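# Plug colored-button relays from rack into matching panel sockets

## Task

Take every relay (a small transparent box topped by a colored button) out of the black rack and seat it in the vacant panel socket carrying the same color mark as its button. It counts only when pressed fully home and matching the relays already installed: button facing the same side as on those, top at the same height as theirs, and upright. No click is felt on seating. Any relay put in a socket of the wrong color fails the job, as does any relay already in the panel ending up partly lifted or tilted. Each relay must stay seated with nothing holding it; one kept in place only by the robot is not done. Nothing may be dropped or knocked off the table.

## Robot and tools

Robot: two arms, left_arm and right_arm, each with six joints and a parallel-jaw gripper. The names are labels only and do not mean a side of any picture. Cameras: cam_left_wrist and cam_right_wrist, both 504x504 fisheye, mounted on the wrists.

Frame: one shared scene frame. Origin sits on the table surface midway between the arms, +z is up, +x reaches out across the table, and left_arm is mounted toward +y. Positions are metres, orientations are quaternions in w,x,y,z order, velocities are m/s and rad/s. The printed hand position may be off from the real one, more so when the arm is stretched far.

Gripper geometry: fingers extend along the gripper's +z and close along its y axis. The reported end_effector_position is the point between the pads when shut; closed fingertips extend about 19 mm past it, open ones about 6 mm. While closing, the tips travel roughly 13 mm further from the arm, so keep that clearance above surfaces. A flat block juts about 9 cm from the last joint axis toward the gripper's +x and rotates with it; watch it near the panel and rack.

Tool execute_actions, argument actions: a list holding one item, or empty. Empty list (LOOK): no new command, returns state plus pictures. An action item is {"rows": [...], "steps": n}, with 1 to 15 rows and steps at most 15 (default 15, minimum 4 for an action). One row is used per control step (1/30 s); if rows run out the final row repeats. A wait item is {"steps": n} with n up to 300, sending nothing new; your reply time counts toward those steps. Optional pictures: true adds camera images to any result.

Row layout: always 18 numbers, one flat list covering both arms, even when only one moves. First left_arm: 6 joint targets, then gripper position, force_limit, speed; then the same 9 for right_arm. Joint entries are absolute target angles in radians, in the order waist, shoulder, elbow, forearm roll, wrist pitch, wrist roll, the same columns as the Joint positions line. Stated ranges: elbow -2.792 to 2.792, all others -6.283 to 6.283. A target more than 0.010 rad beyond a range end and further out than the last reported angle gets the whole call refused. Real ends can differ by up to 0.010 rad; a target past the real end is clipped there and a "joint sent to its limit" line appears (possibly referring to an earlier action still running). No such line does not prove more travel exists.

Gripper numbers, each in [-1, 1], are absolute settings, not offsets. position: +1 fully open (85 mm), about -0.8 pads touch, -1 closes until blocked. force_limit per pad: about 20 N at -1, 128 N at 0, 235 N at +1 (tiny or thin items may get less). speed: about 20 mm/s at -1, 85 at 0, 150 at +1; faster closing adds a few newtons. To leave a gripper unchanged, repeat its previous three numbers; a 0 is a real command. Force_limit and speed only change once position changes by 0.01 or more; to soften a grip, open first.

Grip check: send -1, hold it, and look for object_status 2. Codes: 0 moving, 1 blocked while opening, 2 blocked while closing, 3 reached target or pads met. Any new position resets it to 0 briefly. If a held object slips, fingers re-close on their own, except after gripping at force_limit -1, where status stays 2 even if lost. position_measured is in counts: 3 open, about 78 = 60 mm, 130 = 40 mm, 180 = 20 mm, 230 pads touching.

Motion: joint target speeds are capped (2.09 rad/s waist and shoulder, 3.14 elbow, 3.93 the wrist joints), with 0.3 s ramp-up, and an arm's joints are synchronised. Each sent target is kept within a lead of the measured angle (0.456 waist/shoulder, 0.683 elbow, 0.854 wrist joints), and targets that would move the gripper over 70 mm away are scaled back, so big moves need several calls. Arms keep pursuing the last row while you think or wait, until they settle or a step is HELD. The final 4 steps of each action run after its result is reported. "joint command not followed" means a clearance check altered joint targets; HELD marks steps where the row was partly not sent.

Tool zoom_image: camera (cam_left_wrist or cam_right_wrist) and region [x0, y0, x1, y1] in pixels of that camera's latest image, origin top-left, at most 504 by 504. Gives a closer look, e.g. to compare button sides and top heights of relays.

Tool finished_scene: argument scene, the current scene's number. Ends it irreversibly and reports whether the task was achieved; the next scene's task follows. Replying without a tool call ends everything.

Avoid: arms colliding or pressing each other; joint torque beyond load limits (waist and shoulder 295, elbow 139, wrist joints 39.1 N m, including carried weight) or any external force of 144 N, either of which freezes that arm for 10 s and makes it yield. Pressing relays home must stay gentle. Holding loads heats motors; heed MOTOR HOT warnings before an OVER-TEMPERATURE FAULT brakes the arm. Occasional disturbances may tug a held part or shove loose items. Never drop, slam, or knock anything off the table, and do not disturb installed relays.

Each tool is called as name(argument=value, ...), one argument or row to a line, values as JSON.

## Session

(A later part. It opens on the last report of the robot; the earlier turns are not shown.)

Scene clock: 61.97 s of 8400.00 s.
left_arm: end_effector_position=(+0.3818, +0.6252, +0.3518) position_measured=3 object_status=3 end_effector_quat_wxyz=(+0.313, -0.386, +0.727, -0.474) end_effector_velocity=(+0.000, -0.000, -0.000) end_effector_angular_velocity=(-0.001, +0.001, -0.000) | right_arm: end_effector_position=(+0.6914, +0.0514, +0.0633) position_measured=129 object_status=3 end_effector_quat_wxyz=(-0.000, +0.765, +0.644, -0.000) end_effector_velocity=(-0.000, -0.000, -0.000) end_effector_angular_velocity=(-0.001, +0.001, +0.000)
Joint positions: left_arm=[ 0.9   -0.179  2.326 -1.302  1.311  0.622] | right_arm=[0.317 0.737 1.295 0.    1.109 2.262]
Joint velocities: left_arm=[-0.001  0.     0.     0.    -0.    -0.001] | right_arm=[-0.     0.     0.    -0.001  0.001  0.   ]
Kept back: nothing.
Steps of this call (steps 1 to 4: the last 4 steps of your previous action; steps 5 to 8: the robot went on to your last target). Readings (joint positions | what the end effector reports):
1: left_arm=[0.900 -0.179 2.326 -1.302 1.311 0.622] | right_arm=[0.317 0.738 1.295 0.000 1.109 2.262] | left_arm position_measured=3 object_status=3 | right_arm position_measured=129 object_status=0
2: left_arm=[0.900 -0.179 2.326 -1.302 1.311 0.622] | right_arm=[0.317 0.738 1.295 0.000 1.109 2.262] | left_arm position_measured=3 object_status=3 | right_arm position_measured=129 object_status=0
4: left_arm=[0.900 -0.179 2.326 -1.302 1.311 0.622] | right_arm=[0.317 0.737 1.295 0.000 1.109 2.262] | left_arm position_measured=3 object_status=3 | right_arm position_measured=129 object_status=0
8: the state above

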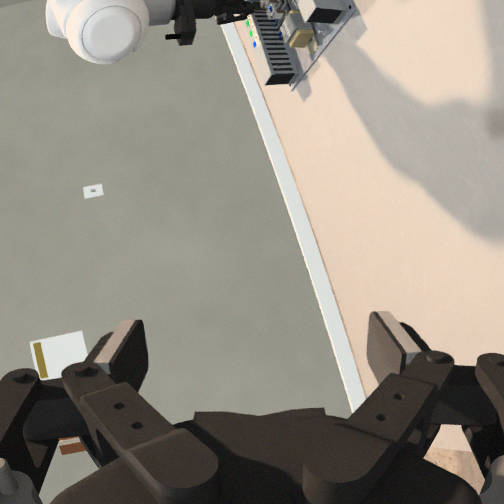

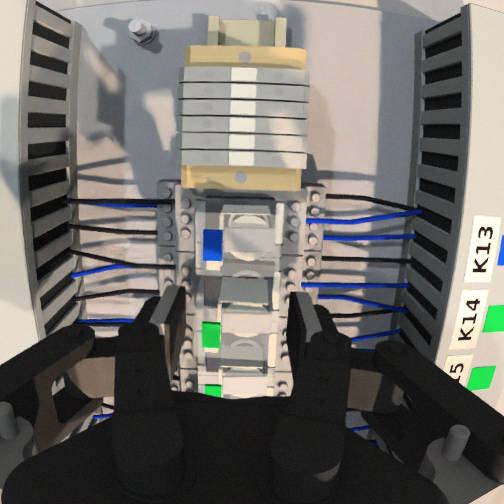

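execute_actions(
  actions=[
    {"rows":[[0.9,-0.179,2.326,-1.302,1.311,0.622,1,0,0,0.3148,0.7346,1.2997,0,1.1074,2.2604,0,-0.5,-0.3],[0.9,-0.179,2.326,-1.302,1.311,0.622,1,0,0,0.3148,0.7346,1.2997,0,1.1074,2.2604,0,-0.5,-0.3],[0.9,-0.179,2.326,-1.302,1.311,0.622,1,0,0,0.3148,0.7346,1.2997,0,1.1074,2.2604,0,-0.5,-0.3],[0.9,-0.179,2.326,-1.302,1.311,0.622,1,0,0,0.3148,0.7346,1.2997,0,1.1074,2.2604,0,-0.5,-0.3],[0.9,-0.179,2.326,-1.302,1.311,0.622,1,0,0,0.3148,0.7346,1.2997,0,1.1074,2.2604,-1,-0.5,0]],"steps":15},
  ],
)

execute_actions(
  actions=[
    {"rows":[[0.9,-0.179,2.326,-1.302,1.311,0.622,1,0,0,0.3148,0.7346,1.2997,0,1.1074,2.2604,-1,-0.5,0],[0.9,-0.179,2.326,-1.302,1.311,0.622,1,0,0,0.3148,0.7346,1.2997,0,1.1074,2.2604,-1,-0.5,0],[0.9,-0.179,2.326,-1.302,1.311,0.622,1,0,0,0.3153,0.7352,1.2986,0,1.1079,2.2609,-1,-0.5,0],[0.9,-0.179,2.326,-1.302,1.311,0.622,1,0,0,0.3153,0.7352,1.2986,0,1.1079,2.2609,-1,-0.5,0],[0.9,-0.179,2.326,-1.302,1.311,0.622,1,0,0,0.3158,0.7358,1.2975,0,1.1084,2.2614,-1,-0.5,0],[0.9,-0.179,2.326,-1.302,1.311,0.622,1,0,0,0.3158,0.7358,1.2975,0,1.1084,2.2614,-1,-0.5,0],[0.9,-0.179,2.326,-1.302,1.311,0.622,1,0,0,0.3164,0.7364,1.2964,0,1.1089,2.2620,-1,-0.5,0],[0.9,-0.179,2.326,-1.302,1.311,0.622,1,0,0,0.3164,0.7364,1.2964,0,1.1089,2.2620,-1,-0.5,0],[0.9,-0.179,2.326,-1.302,1.311,0.622,1,0,0,0.3169,0.7370,1.2954,0,1.1093,2.2625,-1,-0.5,0]],"steps":15},
  ],
)

execute_actions(
  actions=[
    {"steps":6},
  ],
  pictures=true,
)

zoom_image(
  camera="cam_right_wrist",
  region=[130,170,370,410],
)

Scene clock: 63.13 s of 8400.00 s.
left_arm: end_effector_position=(+0.3818, +0.6252, +0.3518) position_measured=3 object_status=3 end_effector_quat_wxyz=(+0.313, -0.386, +0.727, -0.474) end_effector_velocity=(-0.000, -0.000, -0.000) end_effector_angular_velocity=(-0.002, +0.001, +0.001) | right_arm: end_effector_position=(+0.6910, +0.0490, +0.0635) position_measured=159 object_status=0 end_effector_quat_wxyz=(-0.000, +0.765, +0.644, -0.000) end_effector_velocity=(+0.000, -0.000, +0.000) end_effector_angular_velocity=(+0.001, -0.000, -0.001)
Joint positions: left_arm=[ 0.9   -0.179  2.326 -1.302  1.311  0.622] | right_arm=[ 0.315  0.735  1.3   -0.     1.107  2.26 ]
Joint velocities: left_arm=[-0.     0.     0.001  0.    -0.001 -0.002] | right_arm=[-0.001 -0.     0.     0.001 -0.    -0.   ]
Steps of this call (steps 1 to 15: the robot went on to your last target; steps 16 to 24: nothing new was sent; steps 25 to 35: the first 11 steps of this action). Readings (joint positions | what the end effector reports):
25: left_arm=[0.900 -0.179 2.326 -1.302 1.311 0.622] | right_arm=[0.317 0.737 1.295 -0.000 1.109 2.262] | left_arm position_measured=3 object_status=3 | right_arm position_measured=129 object_status=3
26: left_arm=[0.900 -0.179 2.326 -1.302 1.311 0.622] | right_arm=[0.316 0.736 1.297 -0.000 1.109 2.261] | left_arm position_measured=3 object_status=3 | right_arm position_measured=129 object_status=3
28: left_arm=[0.900 -0.179 2.326 -1.302 1.311 0.622] | right_arm=[0.315 0.735 1.299 -0.000 1.108 2.261] | left_arm position_measured=3 object_status=3 | right_arm position_measured=129 object_status=3
32: left_arm=[0.900 -0.179 2.326 -1.302 1.311 0.622] | right_arm=[0.315 0.735 1.300 -0.000 1.108 2.260] | left_arm position_measured=3 object_status=3 | right_arm position_measured=138 object_status=0
35: the state above

Scene clock: 63.63 s of 8400.00 s.
left_arm: end_effector_position=(+0.3818, +0.6252, +0.3518) position_measured=3 object_status=3 end_effector_quat_wxyz=(+0.313, -0.386, +0.727, -0.474) end_effector_velocity=(+0.000, +0.001, +0.000) end_effector_angular_velocity=(+0.002, +0.000, +0.003) | right_arm: end_effector_position=(+0.6915, +0.0513, +0.0638) position_measured=164 object_status=2 end_effector_quat_wxyz=(+0.000, +0.765, +0.644, +0.000) end_effector_velocity=(+0.000, +0.002, -0.001) end_effector_angular_velocity=(-0.001, +0.003, -0.003)
Joint positions: left_arm=[ 0.9   -0.179  2.326 -1.302  1.311  0.622] | right_arm=[ 0.317  0.737  1.296 -0.     1.109  2.262]
Joint velocities: left_arm=[ 0.001 -0.    -0.001  0.    -0.002 -0.001] | right_arm=[ 0.002  0.004 -0.006  0.     0.005  0.005]
Steps of this call (steps 1 to 4: the last 4 steps of your previous action; steps 5 to 15: the first 11 steps of this action). Readings (joint positions | what the end effector reports):
5: left_arm=[0.900 -0.179 2.326 -1.302 1.311 0.622] | right_arm=[0.315 0.735 1.300 -0.000 1.107 2.260] | left_arm position_measured=3 object_status=3 | right_arm position_measured=164 object_status=0
6: left_arm=[0.900 -0.179 2.326 -1.302 1.311 0.622] | right_arm=[0.315 0.735 1.300 -0.000 1.107 2.260] | left_arm position_measured=3 object_status=3 | right_arm position_measured=164 object_status=2
8: left_arm=[0.900 -0.179 2.326 -1.302 1.311 0.622] | right_arm=[0.315 0.735 1.299 -0.000 1.107 2.260] | left_arm position_measured=3 object_status=3 | right_arm position_measured=164 object_status=2
12: left_arm=[0.900 -0.179 2.326 -1.302 1.311 0.622] | right_arm=[0.316 0.736 1.297 -0.000 1.108 2.261] | left_arm position_measured=3 object_status=3 | right_arm position_measured=164 object_status=2
15: the state above

Scene clock: 63.83 s of 8400.00 s.
left_arm: end_effector_position=(+0.3818, +0.6252, +0.3518) position_measured=3 object_status=3 end_effector_quat_wxyz=(+0.313, -0.386, +0.727, -0.474) end_effector_velocity=(-0.000, +0.000, -0.000) end_effector_angular_velocity=(-0.001, +0.000, +0.001) | right_arm: end_effector_position=(+0.6914, +0.0514, +0.0636) position_measured=164 object_status=2 end_effector_quat_wxyz=(+0.000, +0.765, +0.644, +0.000) end_effector_velocity=(-0.000, +0.000, -0.001) end_effector_angular_velocity=(-0.001, +0.001, +0.000)
Joint positions: left_arm=[ 0.9   -0.179  2.326 -1.302  1.311  0.622] | right_arm=[ 0.317  0.737  1.295 -0.     1.109  2.262]
Joint velocities: left_arm=[ 0.001  0.     0.    -0.    -0.    -0.   ] | right_arm=[ 0.     0.001 -0.    -0.     0.     0.   ]
Kept back: nothing.
Steps of this call (steps 1 to 4: the last 4 steps of your previous action; steps 5 to 6: the robot went on to your last target). Readings (joint positions | what the end effector reports):
1: left_arm=[0.900 -0.179 2.326 -1.302 1.311 0.622] | right_arm=[0.317 0.737 1.295 -0.000 1.109 2.262] | left_arm position_measured=3 object_status=3 | right_arm position_measured=164 object_status=2
2: left_arm=[0.900 -0.179 2.326 -1.302 1.311 0.622] | right_arm=[0.317 0.737 1.295 -0.000 1.109 2.262] | left_arm position_measured=3 object_status=3 | right_arm position_measured=164 object_status=2
4: left_arm=[0.900 -0.179 2.326 -1.302 1.311 0.622] | right_arm=[0.317 0.737 1.295 -0.000 1.109 2.262] | left_arm position_measured=3 object_status=3 | right_arm position_measured=164 object_status=2
6: the state above

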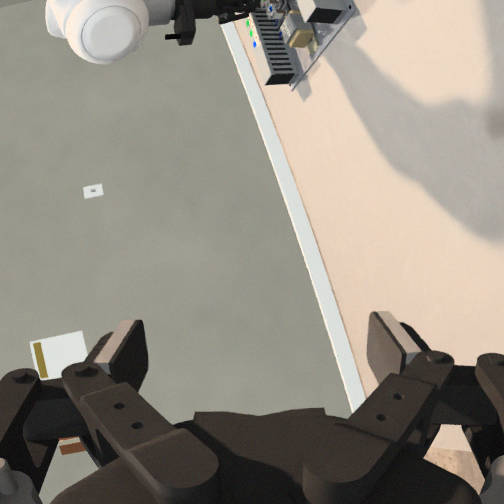

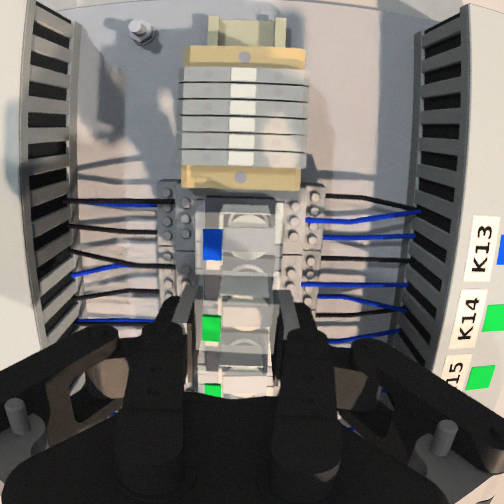

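Region (130, 170, 370, 410) of cam_right_wrist's 504x504 image, scaled by 2.100, with more detail than that image has.

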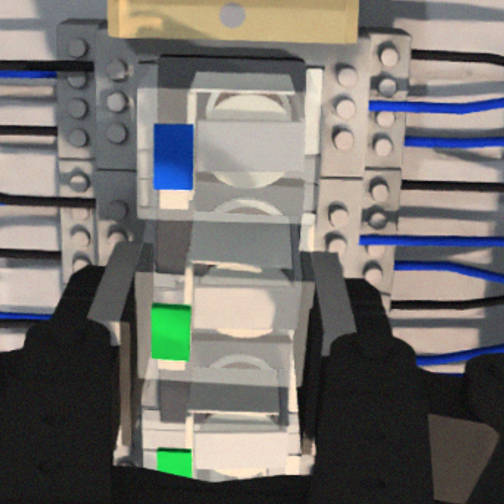

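Now press down 2 mm more in small steps.

execute_actions(
  actions=[
    {"rows":[[0.9,-0.179,2.326,-1.302,1.311,0.622,1,0,0,0.3169,0.7372,1.2956,0,1.1089,2.2625,-1,-0.5,0],[0.9,-0.179,2.326,-1.302,1.311,0.622,1,0,0,0.3169,0.7373,1.2958,0,1.1086,2.2625,-1,-0.5,0],[0.9,-0.179,2.326,-1.302,1.311,0.622,1,0,0,0.3169,0.7375,1.2960,0,1.1082,2.2625,-1,-0.5,0],[0.9,-0.179,2.326,-1.302,1.311,0.622,1,0,0,0.3169,0.7377,1.2962,0,1.1079,2.2625,-1,-0.5,0],[0.9,-0.179,2.326,-1.302,1.311,0.622,1,0,0,0.3169,0.7378,1.2964,0,1.1075,2.2625,-1,-0.5,0],[0.9,-0.179,2.326,-1.302,1.311,0.622,1,0,0,0.3169,0.7380,1.2966,0,1.1071,2.2625,-1,-0.5,0],[0.9,-0.179,2.326,-1.302,1.311,0.622,1,0,0,0.3169,0.7381,1.2968,0,1.1068,2.2625,-1,-0.5,0],[0.9,-0.179,2.326,-1.302,1.311,0.622,1,0,0,0.3169,0.7383,1.2970,0,1.1064,2.2625,-1,-0.5,0]],"steps":15},
  ],
)

execute_actions(
  actions=[
    {"steps":6},
  ],
  pictures=true,
)

zoom_image(
  camera="cam_right_wrist",
  region=[130,170,370,410],
)

Scene clock: 64.50 s of 8400.00 s.
left_arm: end_effector_position=(+0.3818, +0.6252, +0.3518) position_measured=3 object_status=3 end_effector_quat_wxyz=(+0.313, -0.386, +0.727, -0.474) end_effector_velocity=(+0.000, -0.000, +0.000) end_effector_angular_velocity=(-0.002, +0.000, -0.000) | right_arm: end_effector_position=(+0.6913, +0.0513, +0.0621) position_measured=164 object_status=2 end_effector_quat_wxyz=(+0.000, +0.765, +0.644, +0.000) end_effector_velocity=(+0.001, -0.001, -0.002) end_effector_angular_velocity=(+0.000, -0.000, -0.001)
Joint positions: left_arm=[ 0.9   -0.179  2.326 -1.302  1.311  0.622] | right_arm=[ 0.317  0.738  1.297 -0.     1.107  2.263]
Joint velocities: left_arm=[-0.    -0.    -0.    -0.     0.001 -0.002] | right_arm=[-0.002  0.001  0.001 -0.    -0.003 -0.   ]
Steps of this call (steps 1 to 9: the robot went on to your last target; steps 10 to 20: the first 11 steps of this action). Readings (joint positions | what the end effector reports):
10: left_arm=[0.900 -0.179 2.326 -1.302 1.311 0.622] | right_arm=[0.317 0.737 1.295 -0.000 1.109 2.262] | left_arm position_measured=3 object_status=3 | right_arm position_measured=164 object_status=2
11: left_arm=[0.900 -0.179 2.326 -1.302 1.311 0.622] | right_arm=[0.317 0.737 1.295 -0.000 1.109 2.262] | left_arm position_measured=3 object_status=3 | right_arm position_measured=164 object_status=2
13: left_arm=[0.900 -0.179 2.326 -1.302 1.311 0.622] | right_arm=[0.317 0.737 1.296 -0.000 1.109 2.263] | left_arm position_measured=3 object_status=3 | right_arm position_measured=164 object_status=2
17: left_arm=[0.900 -0.179 2.326 -1.302 1.311 0.622] | right_arm=[0.317 0.738 1.296 -0.000 1.108 2.263] | left_arm position_measured=3 object_status=3 | right_arm position_measured=164 object_status=2
20: the state above

Scene clock: 64.70 s of 8400.00 s.
left_arm: end_effector_position=(+0.3818, +0.6252, +0.3518) position_measured=3 object_status=3 end_effector_quat_wxyz=(+0.313, -0.386, +0.727, -0.474) end_effector_velocity=(+0.000, +0.000, +0.000) end_effector_angular_velocity=(+0.001, -0.000, +0.000) | right_arm: end_effector_position=(+0.6913, +0.0513, +0.0618) position_measured=164 object_status=2 end_effector_quat_wxyz=(+0.000, +0.765, +0.644, +0.000) end_effector_velocity=(+0.000, +0.000, +0.000) end_effector_angular_velocity=(+0.000, -0.001, +0.000)
Joint positions: left_arm=[ 0.9   -0.179  2.326 -1.302  1.311  0.622] | right_arm=[ 0.317  0.738  1.297 -0.     1.107  2.263]
Joint velocities: left_arm=[-0.    -0.    -0.    -0.    -0.001  0.   ] | right_arm=[ 0.    -0.     0.    -0.    -0.001 -0.   ]
Kept back: nothing.
Steps of this call (steps 1 to 4: the last 4 steps of your previous action; steps 5 to 6: the robot went on to your last target). Readings (joint positions | what the end effector reports):
1: left_arm=[0.900 -0.179 2.326 -1.302 1.311 0.622] | right_arm=[0.317 0.738 1.297 -0.000 1.107 2.263] | left_arm position_measured=3 object_status=3 | right_arm position_measured=164 object_status=2
2: left_arm=[0.900 -0.179 2.326 -1.302 1.311 0.622] | right_arm=[0.317 0.738 1.297 -0.000 1.107 2.263] | left_arm position_measured=3 object_status=3 | right_arm position_measured=164 object_status=2
4: left_arm=[0.900 -0.179 2.326 -1.302 1.311 0.622] | right_arm=[0.317 0.738 1.297 -0.000 1.107 2.263] | left_arm position_measured=3 object_status=3 | right_arm position_measured=164 object_status=2
6: the state above

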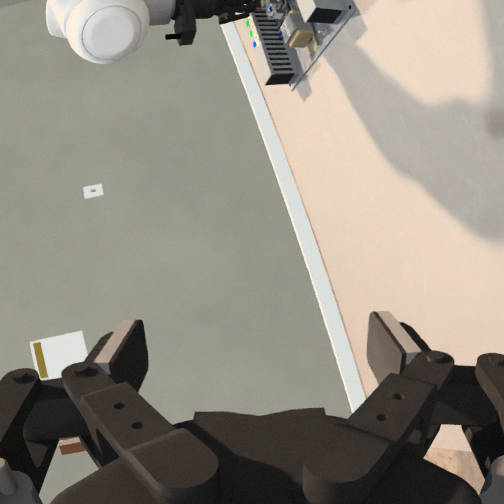

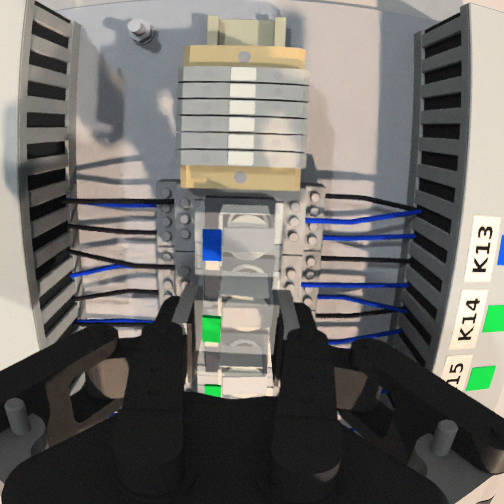

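Region (130, 170, 370, 410) of cam_right_wrist's 504x504 image, scaled by 2.100, with more detail than that image has.

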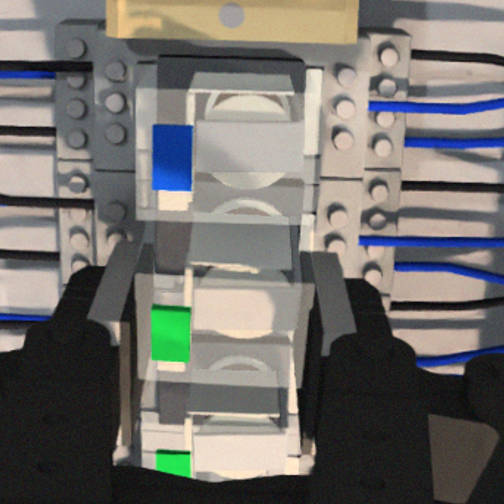

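execute_actions(
  actions=[
    {"rows":[[0.9,-0.179,2.326,-1.302,1.311,0.622,1,0,0,0.3169,0.7360,1.2942,0,1.1115,2.2625,-1,-0.5,0],[0.9,-0.179,2.326,-1.302,1.311,0.622,1,0,0,0.3169,0.7360,1.2942,0,1.1115,2.2625,-1,-0.5,0],[0.9,-0.179,2.326,-1.302,1.311,0.622,1,0,0,0.3169,0.7340,1.2918,0,1.1158,2.2625,-1,-0.5,0],[0.9,-0.179,2.326,-1.302,1.311,0.622,1,0,0,0.3169,0.7340,1.2918,0,1.1158,2.2625,-1,-0.5,0],[0.9,-0.179,2.326,-1.302,1.311,0.622,1,0,0,0.3169,0.7310,1.2882,0,1.1224,2.2625,-1,-0.5,0],[0.9,-0.179,2.326,-1.302,1.311,0.622,1,0,0,0.3169,0.7310,1.2882,0,1.1224,2.2625,-1,-0.5,0],[0.9,-0.179,2.326,-1.302,1.311,0.622,1,0,0,0.3169,0.7270,1.2830,0,1.1316,2.2625,-1,-0.5,0],[0.9,-0.179,2.326,-1.302,1.311,0.622,1,0,0,0.3169,0.7270,1.2830,0,1.1316,2.2625,-1,-0.5,0],[0.9,-0.179,2.326,-1.302,1.311,0.622,1,0,0,0.3169,0.6920,1.2350,0,1.2146,2.2625,-1,-0.5,0]],"steps":15},
  ],
)

execute_actions(
  actions=[
    {"steps":8},
  ],
  pictures=true,
)

zoom_image(
  camera="cam_right_wrist",
  region=[130,170,370,410],
)

Scene clock: 65.67 s of 8400.00 s.
left_arm: end_effector_position=(+0.3818, +0.6252, +0.3518) position_measured=3 object_status=3 end_effector_quat_wxyz=(+0.313, -0.386, +0.727, -0.474) end_effector_velocity=(+0.000, -0.000, -0.000) end_effector_angular_velocity=(-0.001, +0.001, -0.001) | right_arm: end_effector_position=(+0.6925, +0.0521, +0.0977) position_measured=164 object_status=2 end_effector_quat_wxyz=(-0.000, +0.765, +0.644, -0.001) end_effector_velocity=(+0.024, +0.015, +0.577) end_effector_angular_velocity=(+0.003, -0.006, +0.001)
Joint positions: left_arm=[ 0.9   -0.179  2.326 -1.302  1.311  0.622] | right_arm=[ 0.317  0.716  1.266 -0.     1.162  2.263]
Joint velocities: left_arm=[-0.002  0.    -0.     0.    -0.001 -0.001] | right_arm=[ 0.001 -0.35  -0.498 -0.     0.841  0.   ]
Steps of this call (steps 1 to 15: the robot went on to your last target; steps 16 to 18: nothing new was sent; steps 19 to 29: the first 11 steps of this action). Readings (joint positions | what the end effector reports):
19: left_arm=[0.900 -0.179 2.326 -1.302 1.311 0.622] | right_arm=[0.317 0.738 1.297 -0.000 1.106 2.263] | left_arm position_measured=3 object_status=3 | right_arm position_measured=164 object_status=2
20: left_arm=[0.900 -0.179 2.326 -1.302 1.311 0.622] | right_arm=[0.317 0.738 1.296 -0.000 1.108 2.263] | left_arm position_measured=3 object_status=3 | right_arm position_measured=164 object_status=2
22: left_arm=[0.900 -0.179 2.326 -1.302 1.311 0.622] | right_arm=[0.317 0.737 1.294 -0.000 1.112 2.263] | left_arm position_measured=3 object_status=3 | right_arm position_measured=164 object_status=2
26: left_arm=[0.900 -0.179 2.326 -1.302 1.311 0.622] | right_arm=[0.317 0.731 1.286 -0.000 1.126 2.263] | left_arm position_measured=3 object_status=3 | right_arm position_measured=164 object_status=2
29: the state above

Scene clock: 65.93 s of 8400.00 s.
left_arm: end_effector_position=(+0.3818, +0.6252, +0.3518) position_measured=3 object_status=3 end_effector_quat_wxyz=(+0.313, -0.386, +0.727, -0.474) end_effector_velocity=(+0.000, +0.000, +0.000) end_effector_angular_velocity=(+0.002, -0.001, -0.001) | right_arm: end_effector_position=(+0.6934, +0.0526, +0.1359) position_measured=164 object_status=2 end_effector_quat_wxyz=(-0.000, +0.765, +0.644, +0.000) end_effector_velocity=(+0.002, +0.001, +0.001) end_effector_angular_velocity=(+0.001, -0.002, +0.000)
Joint positions: left_arm=[ 0.9   -0.179  2.326 -1.302  1.311  0.622] | right_arm=[0.317 0.692 1.235 0.    1.215 2.263]
Joint velocities: left_arm=[-0.    -0.    -0.     0.    -0.     0.001] | right_arm=[ 0.     0.001 -0.004  0.     0.001 -0.   ]
Kept back: nothing.
Steps of this call (steps 1 to 4: the last 4 steps of your previous action; steps 5 to 8: the robot went on to your last target). Readings (joint positions | what the end effector reports):
1: left_arm=[0.900 -0.179 2.326 -1.302 1.311 0.622] | right_arm=[0.317 0.703 1.249 0.000 1.190 2.263] | left_arm position_measured=3 object_status=3 | right_arm position_measured=164 object_status=2
2: left_arm=[0.900 -0.179 2.326 -1.302 1.311 0.622] | right_arm=[0.317 0.694 1.237 0.000 1.208 2.263] | left_arm position_measured=3 object_status=3 | right_arm position_measured=164 object_status=2
4: left_arm=[0.900 -0.179 2.326 -1.302 1.311 0.622] | right_arm=[0.317 0.691 1.235 0.000 1.214 2.263] | left_arm position_measured=3 object_status=3 | right_arm position_measured=164 object_status=2
8: the state above

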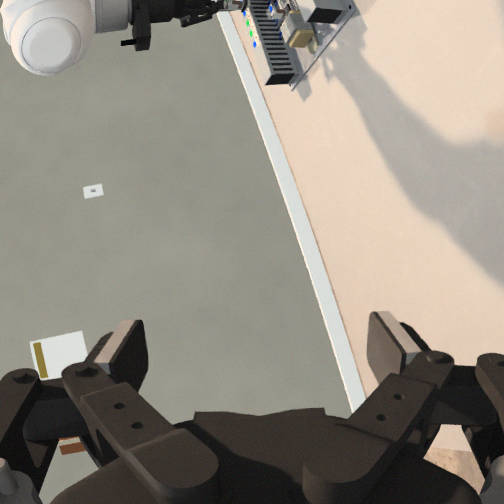

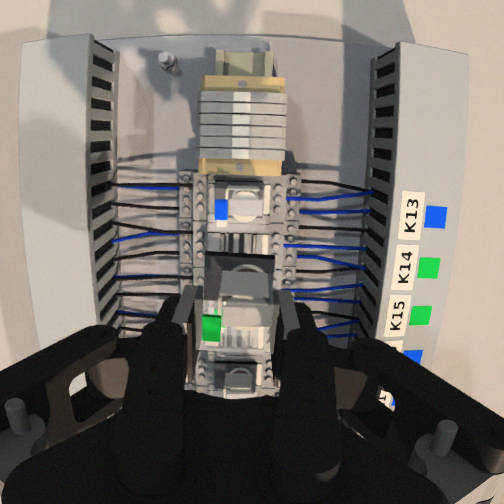

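Region (130, 170, 370, 410) of cam_right_wrist's 504x504 image, scaled by 2.100, with more detail than that image has.

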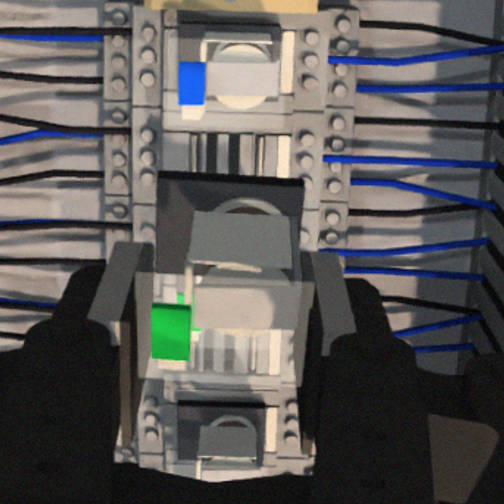

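execute_actions(
  actions=[
    {"rows":[[0.9,-0.179,2.326,-1.302,1.311,0.622,1,0,0,0.0316,0.4707,1.6165,0,1.0544,-0.853,-1,-0.5,0]],"steps":15},
  ],
)

execute_actions(
  actions=[
    {"steps":30},
  ],
  pictures=true,
)

Scene clock: 66.60 s of 8400.00 s.
left_arm: end_effector_position=(+0.3818, +0.6252, +0.3518) position_measured=3 object_status=3 end_effector_quat_wxyz=(+0.313, -0.386, +0.727, -0.474) end_effector_velocity=(+0.000, -0.001, +0.000) end_effector_angular_velocity=(+0.000, -0.000, -0.002) | right_arm: end_effector_position=(+0.6892, -0.0785, +0.1350) position_measured=164 object_status=2 end_effector_quat_wxyz=(-0.000, +0.647, +0.763, -0.000) end_effector_velocity=(-0.056, -0.416, -0.006) end_effector_angular_velocity=(+0.002, -0.001, +1.574)
Joint positions: left_arm=[ 0.9   -0.179  2.326 -1.302  1.311  0.622] | right_arm=[ 0.186  0.591  1.41  -0.     1.142  1.796]
Joint velocities: left_arm=[-0.002 -0.     0.    -0.    -0.    -0.   ] | right_arm=[-0.426 -0.331  0.567 -0.    -0.239 -1.999]
Steps of this call (steps 1 to 9: the robot went on to your last target; steps 10 to 20: the first 11 steps of this action). Readings (joint positions | what the end effector reports):
10: left_arm=[0.900 -0.179 2.326 -1.302 1.311 0.622] | right_arm=[0.317 0.692 1.235 0.000 1.215 2.262] | left_arm position_measured=3 object_status=3 | right_arm position_measured=164 object_status=2
11: left_arm=[0.900 -0.179 2.326 -1.302 1.311 0.622] | right_arm=[0.315 0.691 1.238 0.000 1.214 2.256] | left_arm position_measured=3 object_status=3 | right_arm position_measured=164 object_status=2
13: left_arm=[0.900 -0.179 2.326 -1.302 1.311 0.622] | right_arm=[0.296 0.676 1.264 0.000 1.203 2.199] | left_arm position_measured=3 object_status=3 | right_arm position_measured=164 object_status=2
17: left_arm=[0.900 -0.179 2.326 -1.302 1.311 0.622] | right_arm=[0.231 0.626 1.350 -0.000 1.167 1.984] | left_arm position_measured=3 object_status=3 | right_arm position_measured=164 object_status=2
20: the state above

Scene clock: 67.60 s of 8400.00 s.
left_arm: end_effector_position=(+0.3818, +0.6252, +0.3518) position_measured=3 object_status=3 end_effector_quat_wxyz=(+0.313, -0.386, +0.727, -0.474) end_effector_velocity=(-0.000, -0.000, +0.000) end_effector_angular_velocity=(+0.002, -0.001, -0.001) | right_arm: end_effector_position=(+0.6511, -0.2223, +0.1299) position_measured=164 object_status=2 end_effector_quat_wxyz=(-0.000, -0.518, +0.856, -0.000) end_effector_velocity=(+0.000, -0.000, +0.000) end_effector_angular_velocity=(-0.000, -0.000, +0.004)
Joint positions: left_arm=[ 0.9   -0.179  2.326 -1.302  1.311  0.622] | right_arm=[ 0.032  0.471  1.616 -0.     1.054 -0.853]
Joint velocities: left_arm=[ 0.    -0.001  0.     0.     0.001  0.002] | right_arm=[-0.    -0.     0.    -0.     0.    -0.004]
Kept back: nothing.
Steps of this call (steps 1 to 4: the last 4 steps of your previous action; steps 5 to 30: the robot went on to your last target). Readings (joint positions | what the end effector reports):
1: left_arm=[0.900 -0.179 2.326 -1.302 1.311 0.622] | right_arm=[0.172 0.580 1.429 -0.000 1.134 1.726] | left_arm position_measured=3 object_status=3 | right_arm position_measured=164 object_status=2
2: left_arm=[0.900 -0.179 2.326 -1.302 1.311 0.622] | right_arm=[0.158 0.569 1.447 -0.000 1.126 1.652] | left_arm position_measured=3 object_status=3 | right_arm position_measured=164 object_status=2
4: left_arm=[0.900 -0.179 2.326 -1.302 1.311 0.622] | right_arm=[0.132 0.549 1.482 -0.000 1.111 1.488] | left_arm position_measured=3 object_status=3 | right_arm position_measured=164 object_status=2
8: left_arm=[0.900 -0.179 2.326 -1.302 1.311 0.622] | right_arm=[0.085 0.512 1.545 -0.000 1.084 1.078] | left_arm position_measured=3 object_status=3 | right_arm position_measured=164 object_status=2
30: the state above

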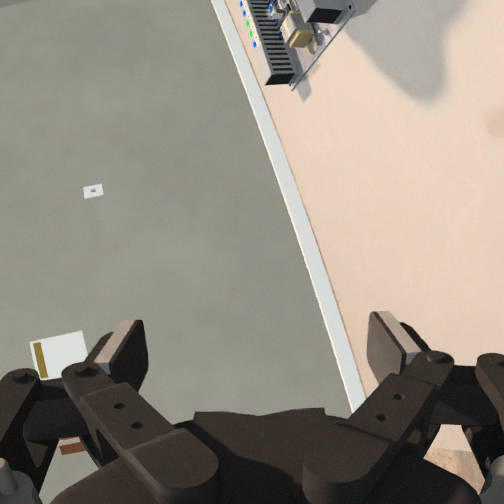

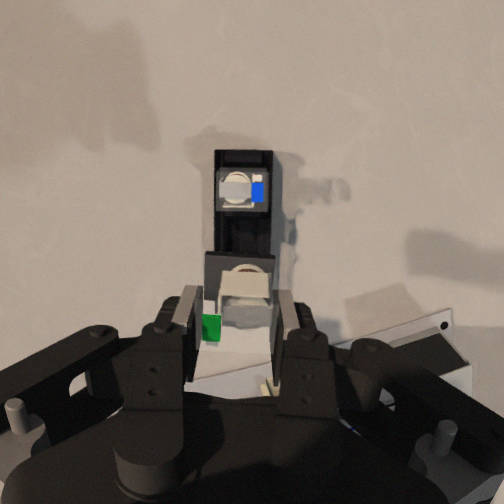

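execute_actions(
  actions=[
    {"rows":[[0.9,-0.179,2.326,-1.302,1.311,0.622,1,0,0,0.0316,0.5416,1.6714,0,0.9286,-0.853,-1,-0.5,0]],"steps":15},
  ],
)

execute_actions(
  actions=[
    {"steps":10},
  ],
  pictures=true,
)

zoom_image(
  camera="cam_right_wrist",
  region=[130,130,370,370],
)

Scene clock: 68.17 s of 8400.00 s.
left_arm: end_effector_position=(+0.3818, +0.6252, +0.3518) position_measured=3 object_status=3 end_effector_quat_wxyz=(+0.313, -0.386, +0.727, -0.474) end_effector_velocity=(+0.000, +0.000, -0.000) end_effector_angular_velocity=(+0.001, +0.000, +0.001) | right_arm: end_effector_position=(+0.6512, -0.2223, +0.0497) position_measured=164 object_status=2 end_effector_quat_wxyz=(-0.000, -0.518, +0.856, -0.000) end_effector_velocity=(-0.001, +0.000, +0.000) end_effector_angular_velocity=(+0.000, +0.000, +0.000)
Joint positions: left_arm=[ 0.9   -0.179  2.326 -1.302  1.311  0.622] | right_arm=[ 0.032  0.542  1.671 -0.     0.929 -0.853]
Joint velocities: left_arm=[-0.    -0.    -0.     0.    -0.002 -0.   ] | right_arm=[ 0.001 -0.     0.001  0.001 -0.    -0.   ]
Steps of this call (steps 1 to 6: the robot went on to your last target; steps 7 to 17: the first 11 steps of this action). Readings (joint positions | what the end effector reports):
7: left_arm=[0.900 -0.179 2.326 -1.302 1.311 0.622] | right_arm=[0.032 0.471 1.617 0.000 1.054 -0.853] | left_arm position_measured=3 object_status=3 | right_arm position_measured=164 object_status=2
8: left_arm=[0.900 -0.179 2.326 -1.302 1.311 0.622] | right_arm=[0.032 0.474 1.619 0.000 1.047 -0.853] | left_arm position_measured=3 object_status=3 | right_arm position_measured=164 object_status=2
10: left_arm=[0.900 -0.179 2.326 -1.302 1.311 0.622] | right_arm=[0.032 0.502 1.642 0.000 0.995 -0.853] | left_arm position_measured=3 object_status=3 | right_arm position_measured=164 object_status=2
14: left_arm=[0.900 -0.179 2.326 -1.302 1.311 0.622] | right_arm=[0.032 0.542 1.671 -0.000 0.929 -0.853] | left_arm position_measured=3 object_status=3 | right_arm position_measured=164 object_status=2
17: the state above

Scene clock: 68.50 s of 8400.00 s.
left_arm: end_effector_position=(+0.3818, +0.6252, +0.3518) position_measured=3 object_status=3 end_effector_quat_wxyz=(+0.313, -0.386, +0.727, -0.474) end_effector_velocity=(+0.000, -0.000, +0.000) end_effector_angular_velocity=(+0.000, -0.000, -0.001) | right_arm: end_effector_position=(+0.6510, -0.2223, +0.0497) position_measured=164 object_status=2 end_effector_quat_wxyz=(-0.000, -0.518, +0.856, -0.000) end_effector_velocity=(+0.000, +0.000, +0.001) end_effector_angular_velocity=(-0.000, -0.001, +0.001)
Joint positions: left_arm=[ 0.9   -0.179  2.326 -1.302  1.311  0.622] | right_arm=[ 0.032  0.542  1.671 -0.     0.929 -0.853]
Joint velocities: left_arm=[-0.001 -0.    -0.     0.     0.001 -0.   ] | right_arm=[ 0.001 -0.001 -0.    -0.001 -0.    -0.   ]
Kept back: nothing.
Steps of this call (steps 1 to 4: the last 4 steps of your previous action; steps 5 to 10: the robot went on to your last target). Readings (joint positions | what the end effector reports):
1: left_arm=[0.900 -0.179 2.326 -1.302 1.311 0.622] | right_arm=[0.032 0.542 1.671 -0.000 0.929 -0.853] | left_arm position_measured=3 object_status=3 | right_arm position_measured=164 object_status=2
2: left_arm=[0.900 -0.179 2.326 -1.302 1.311 0.622] | right_arm=[0.032 0.542 1.671 -0.000 0.929 -0.853] | left_arm position_measured=3 object_status=3 | right_arm position_measured=164 object_status=2
4: left_arm=[0.900 -0.179 2.326 -1.302 1.311 0.622] | right_arm=[0.032 0.542 1.671 -0.000 0.929 -0.853] | left_arm position_measured=3 object_status=3 | right_arm position_measured=164 object_status=2
8: left_arm=[0.900 -0.179 2.326 -1.302 1.311 0.622] | right_arm=[0.032 0.542 1.671 -0.000 0.929 -0.853] | left_arm position_measured=3 object_status=3 | right_arm position_measured=164 object_status=2
10: the state above

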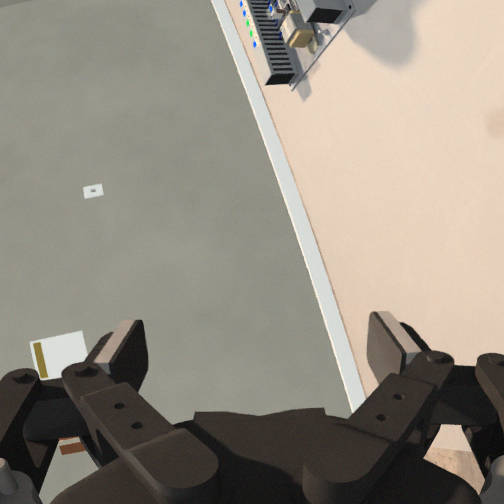

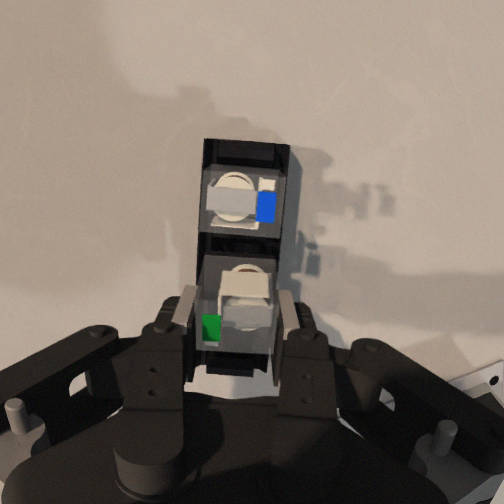

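Region (130, 130, 370, 370) of cam_right_wrist's 504x504 image, scaled by 2.100, with more detail than that image has.

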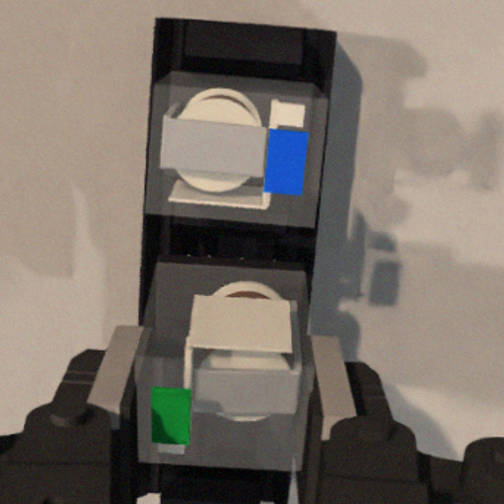

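execute_actions(
  actions=[
    {"rows":[[0.9,-0.179,2.326,-1.302,1.311,0.622,1,0,0,0.0344,0.5443,1.6668,0,0.9305,-0.8502,-1,-0.5,0],[0.9,-0.179,2.326,-1.302,1.311,0.622,1,0,0,0.0344,0.5443,1.6668,0,0.9305,-0.8502,-1,-0.5,0],[0.9,-0.179,2.326,-1.302,1.311,0.622,1,0,0,0.0344,0.5443,1.6668,0,0.9305,-0.8502,-1,-0.5,0],[0.9,-0.179,2.326,-1.302,1.311,0.622,1,0,0,0.0344,0.5443,1.6668,0,0.9305,-0.8502,-1,-0.5,0],[0.9,-0.179,2.326,-1.302,1.311,0.622,1,0,0,0.0344,0.5462,1.6679,0,0.9274,-0.8502,-1,-0.5,0],[0.9,-0.179,2.326,-1.302,1.311,0.622,1,0,0,0.0344,0.5462,1.6679,0,0.9274,-0.8502,-1,-0.5,0],[0.9,-0.179,2.326,-1.302,1.311,0.622,1,0,0,0.0344,0.5482,1.6691,0,0.9243,-0.8502,-1,-0.5,0],[0.9,-0.179,2.326,-1.302,1.311,0.622,1,0,0,0.0344,0.5482,1.6691,0,0.9243,-0.8502,-1,-0.5,0],[0.9,-0.179,2.326,-1.302,1.311,0.622,1,0,0,0.0344,0.5498,1.6700,0,0.9217,-0.8502,-1,-0.5,0]],"steps":15},
  ],
)

execute_actions(
  actions=[
    {"steps":6},
  ],
  pictures=true,
)

zoom_image(
  camera="cam_right_wrist",
  region=[130,130,370,370],
)

Scene clock: 69.37 s of 8400.00 s.
left_arm: end_effector_position=(+0.3818, +0.6252, +0.3518) position_measured=3 object_status=3 end_effector_quat_wxyz=(+0.313, -0.386, +0.727, -0.474) end_effector_velocity=(+0.000, -0.000, -0.000) end_effector_angular_velocity=(+0.000, +0.001, +0.001) | right_arm: end_effector_position=(+0.6524, -0.2197, +0.0444) position_measured=164 object_status=2 end_effector_quat_wxyz=(-0.000, -0.518, +0.856, +0.000) end_effector_velocity=(-0.002, -0.001, -0.013) end_effector_angular_velocity=(-0.001, +0.005, -0.001)
Joint positions: left_arm=[ 0.9   -0.179  2.326 -1.302  1.311  0.622] | right_arm=[ 0.034  0.549  1.67   0.     0.922 -0.85 ]
Joint velocities: left_arm=[-0.    -0.001  0.     0.    -0.001 -0.001] | right_arm=[-0.001  0.012  0.008  0.    -0.016  0.001]
Steps of this call (steps 1 to 15: the robot went on to your last target; steps 16 to 26: the first 11 steps of this action). Readings (joint positions | what the end effector reports):
16: left_arm=[0.900 -0.179 2.326 -1.302 1.311 0.622] | right_arm=[0.032 0.542 1.671 0.000 0.929 -0.853] | left_arm position_measured=3 object_status=3 | right_arm position_measured=164 object_status=2
17: left_arm=[0.900 -0.179 2.326 -1.302 1.311 0.622] | right_arm=[0.033 0.542 1.669 0.000 0.929 -0.852] | left_arm position_measured=3 object_status=3 | right_arm position_measured=164 object_status=2
19: left_arm=[0.900 -0.179 2.326 -1.302 1.311 0.622] | right_arm=[0.034 0.544 1.667 0.000 0.930 -0.851] | left_arm position_measured=3 object_status=3 | right_arm position_measured=164 object_status=2
23: left_arm=[0.900 -0.179 2.326 -1.302 1.311 0.622] | right_arm=[0.034 0.547 1.668 0.000 0.926 -0.850] | left_arm position_measured=3 object_status=3 | right_arm position_measured=164 object_status=2
26: the state above

Scene clock: 69.57 s of 8400.00 s.
left_arm: end_effector_position=(+0.3818, +0.6252, +0.3518) position_measured=3 object_status=3 end_effector_quat_wxyz=(+0.313, -0.386, +0.727, -0.474) end_effector_velocity=(-0.000, -0.000, -0.000) end_effector_angular_velocity=(-0.001, +0.000, -0.001) | right_arm: end_effector_position=(+0.6525, -0.2197, +0.0442) position_measured=164 object_status=2 end_effector_quat_wxyz=(+0.000, -0.518, +0.856, +0.000) end_effector_velocity=(-0.000, +0.000, +0.000) end_effector_angular_velocity=(-0.000, -0.000, +0.001)
Joint positions: left_arm=[ 0.9   -0.179  2.326 -1.302  1.311  0.622] | right_arm=[ 0.034  0.55   1.67   0.     0.922 -0.85 ]
Joint velocities: left_arm=[-0.    -0.     0.    -0.     0.001 -0.001] | right_arm=[ 0.001 -0.     0.    -0.    -0.     0.   ]
Kept back: nothing.
Steps of this call (steps 1 to 4: the last 4 steps of your previous action; steps 5 to 6: the robot went on to your last target). Readings (joint positions | what the end effector reports):
1: left_arm=[0.900 -0.179 2.326 -1.302 1.311 0.622] | right_arm=[0.034 0.550 1.670 0.000 0.922 -0.850] | left_arm position_measured=3 object_status=3 | right_arm position_measured=164 object_status=2
2: left_arm=[0.900 -0.179 2.326 -1.302 1.311 0.622] | right_arm=[0.034 0.550 1.670 0.000 0.922 -0.850] | left_arm position_measured=3 object_status=3 | right_arm position_measured=164 object_status=2
4: left_arm=[0.900 -0.179 2.326 -1.302 1.311 0.622] | right_arm=[0.034 0.550 1.670 0.000 0.922 -0.850] | left_arm position_measured=3 object_status=3 | right_arm position_measured=164 object_status=2
6: the state above

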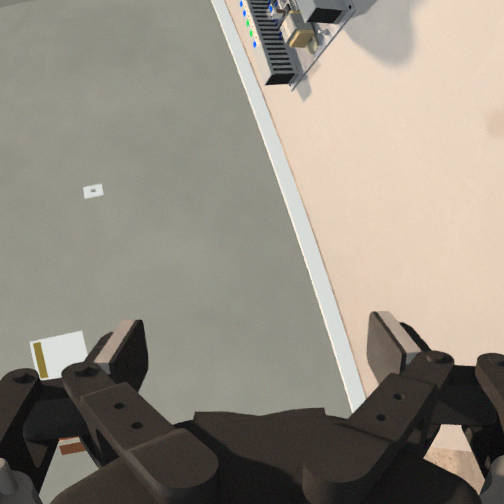

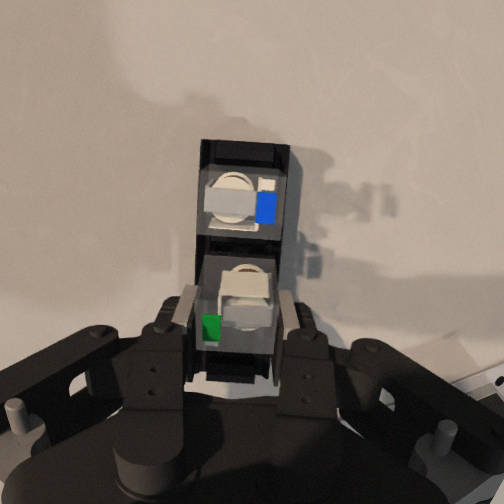

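Region (130, 130, 370, 370) of cam_right_wrist's 504x504 image, scaled by 2.100, with more detail than that image has.

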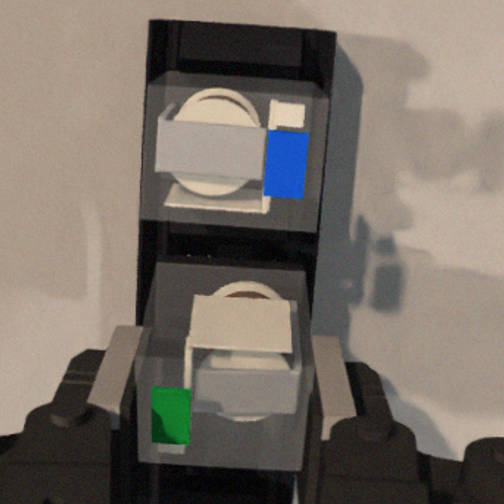

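execute_actions(
  actions=[
    {"rows":[[0.9,-0.179,2.326,-1.302,1.311,0.622,1,0,0,0.0344,0.5508,1.6706,0,0.9202,-0.8502,-1,-0.5,0],[0.9,-0.179,2.326,-1.302,1.311,0.622,1,0,0,0.0344,0.5508,1.6706,0,0.9202,-0.8502,-1,-0.5,0],[0.9,-0.179,2.326,-1.302,1.311,0.622,1,0,0,0.0344,0.5517,1.6711,0,0.9186,-0.8502,-1,-0.5,0],[0.9,-0.179,2.326,-1.302,1.311,0.622,1,0,0,0.0344,0.5517,1.6711,0,0.9186,-0.8502,-1,-0.5,0],[0.9,-0.179,2.326,-1.302,1.311,0.622,1,0,0,0.0344,0.5527,1.6717,0,0.9171,-0.8502,-1,-0.5,0],[0.9,-0.179,2.326,-1.302,1.311,0.622,1,0,0,0.0344,0.5527,1.6717,0,0.9171,-0.8502,-1,-0.5,0],[0.9,-0.179,2.326,-1.302,1.311,0.622,1,0,0,0.0344,0.5537,1.6723,0,0.9155,-0.8502,-1,-0.5,0]],"steps":12},
  ],
)

execute_actions(
  actions=[
    {"steps":8},
  ],
  pictures=true,
)

zoom_image(
  camera="cam_right_wrist",
  region=[130,130,370,370],
)

Scene clock: 70.20 s of 8400.00 s.
left_arm: end_effector_position=(+0.3818, +0.6252, +0.3518) position_measured=3 object_status=3 end_effector_quat_wxyz=(+0.313, -0.386, +0.727, -0.474) end_effector_velocity=(-0.000, +0.000, -0.000) end_effector_angular_velocity=(+0.001, +0.000, +0.001) | right_arm: end_effector_position=(+0.6525, -0.2197, +0.0406) position_measured=164 object_status=2 end_effector_quat_wxyz=(+0.000, -0.518, +0.856, -0.000) end_effector_velocity=(+0.000, +0.000, -0.017) end_effector_angular_velocity=(+0.000, -0.000, -0.000)
Joint positions: left_arm=[ 0.9   -0.179  2.326 -1.302  1.311  0.622] | right_arm=[ 0.034  0.553  1.672 -0.     0.916 -0.85 ]
Joint velocities: left_arm=[ 0.     0.     0.     0.    -0.001  0.001] | right_arm=[ 0.     0.016  0.009  0.    -0.026  0.   ]
Steps of this call (steps 1 to 11: the robot went on to your last target; steps 12 to 19: the first 8 steps of this action). Readings (joint positions | what the end effector reports):
12: left_arm=[0.900 -0.179 2.326 -1.302 1.311 0.622] | right_arm=[0.034 0.550 1.670 0.000 0.922 -0.850] | left_arm position_measured=3 object_status=3 | right_arm position_measured=164 object_status=2
13: left_arm=[0.900 -0.179 2.326 -1.302 1.311 0.622] | right_arm=[0.034 0.550 1.670 0.000 0.921 -0.850] | left_arm position_measured=3 object_status=3 | right_arm position_measured=164 object_status=2
15: left_arm=[0.900 -0.179 2.326 -1.302 1.311 0.622] | right_arm=[0.034 0.551 1.671 -0.000 0.919 -0.850] | left_arm position_measured=3 object_status=3 | right_arm position_measured=164 object_status=2
19: the state above

Scene clock: 70.47 s of 8400.00 s.
left_arm: end_effector_position=(+0.3818, +0.6252, +0.3518) position_measured=3 object_status=3 end_effector_quat_wxyz=(+0.313, -0.386, +0.727, -0.474) end_effector_velocity=(+0.000, -0.001, -0.000) end_effector_angular_velocity=(-0.002, +0.001, -0.001) | right_arm: end_effector_position=(+0.6524, -0.2198, +0.0401) position_measured=164 object_status=2 end_effector_quat_wxyz=(+0.000, -0.518, +0.856, -0.000) end_effector_velocity=(+0.000, -0.000, +0.000) end_effector_angular_velocity=(-0.000, -0.001, -0.000)
Joint positions: left_arm=[ 0.9   -0.179  2.326 -1.302  1.311  0.622] | right_arm=[ 0.034  0.554  1.672 -0.     0.916 -0.85 ]
Joint velocities: left_arm=[-0.001  0.     0.    -0.     0.    -0.002] | right_arm=[-0. -0. -0. -0. -0.  0.]
Kept back: nothing.
Steps of this call (steps 1 to 4: the last 4 steps of your previous action; steps 5 to 8: the robot went on to your last target). Readings (joint positions | what the end effector reports):
1: left_arm=[0.900 -0.179 2.326 -1.302 1.311 0.622] | right_arm=[0.034 0.554 1.672 -0.000 0.916 -0.850] | left_arm position_measured=3 object_status=3 | right_arm position_measured=164 object_status=2
2: left_arm=[0.900 -0.179 2.326 -1.302 1.311 0.622] | right_arm=[0.034 0.554 1.672 -0.000 0.916 -0.850] | left_arm position_measured=3 object_status=3 | right_arm position_measured=164 object_status=2
4: left_arm=[0.900 -0.179 2.326 -1.302 1.311 0.622] | right_arm=[0.034 0.554 1.672 -0.000 0.916 -0.850] | left_arm position_measured=3 object_status=3 | right_arm position_measured=164 object_status=2
8: the state above

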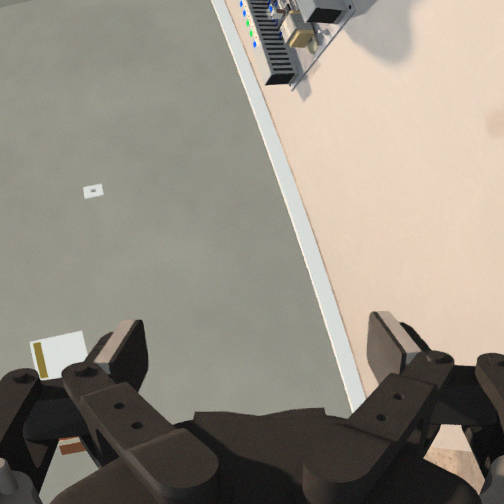

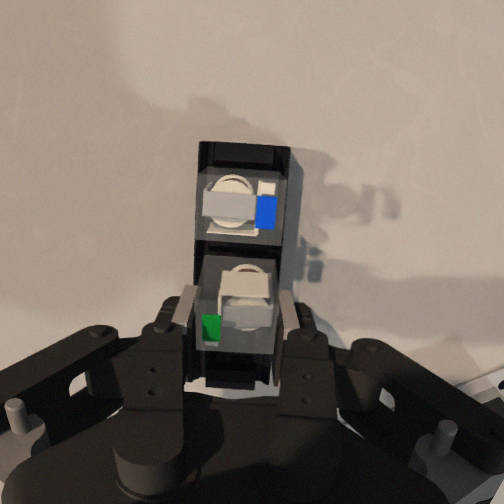

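Region (130, 130, 370, 370) of cam_right_wrist's 504x504 image, scaled by 2.100, with more detail than that image has.

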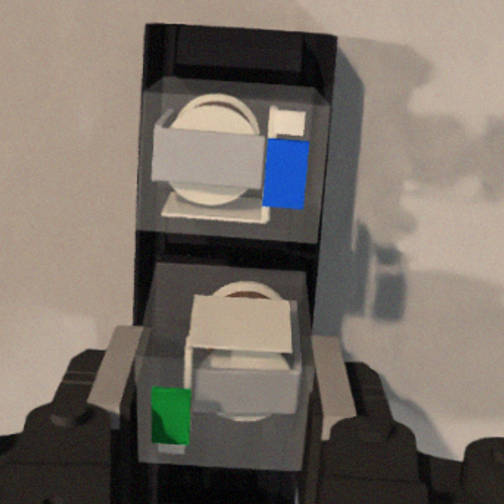

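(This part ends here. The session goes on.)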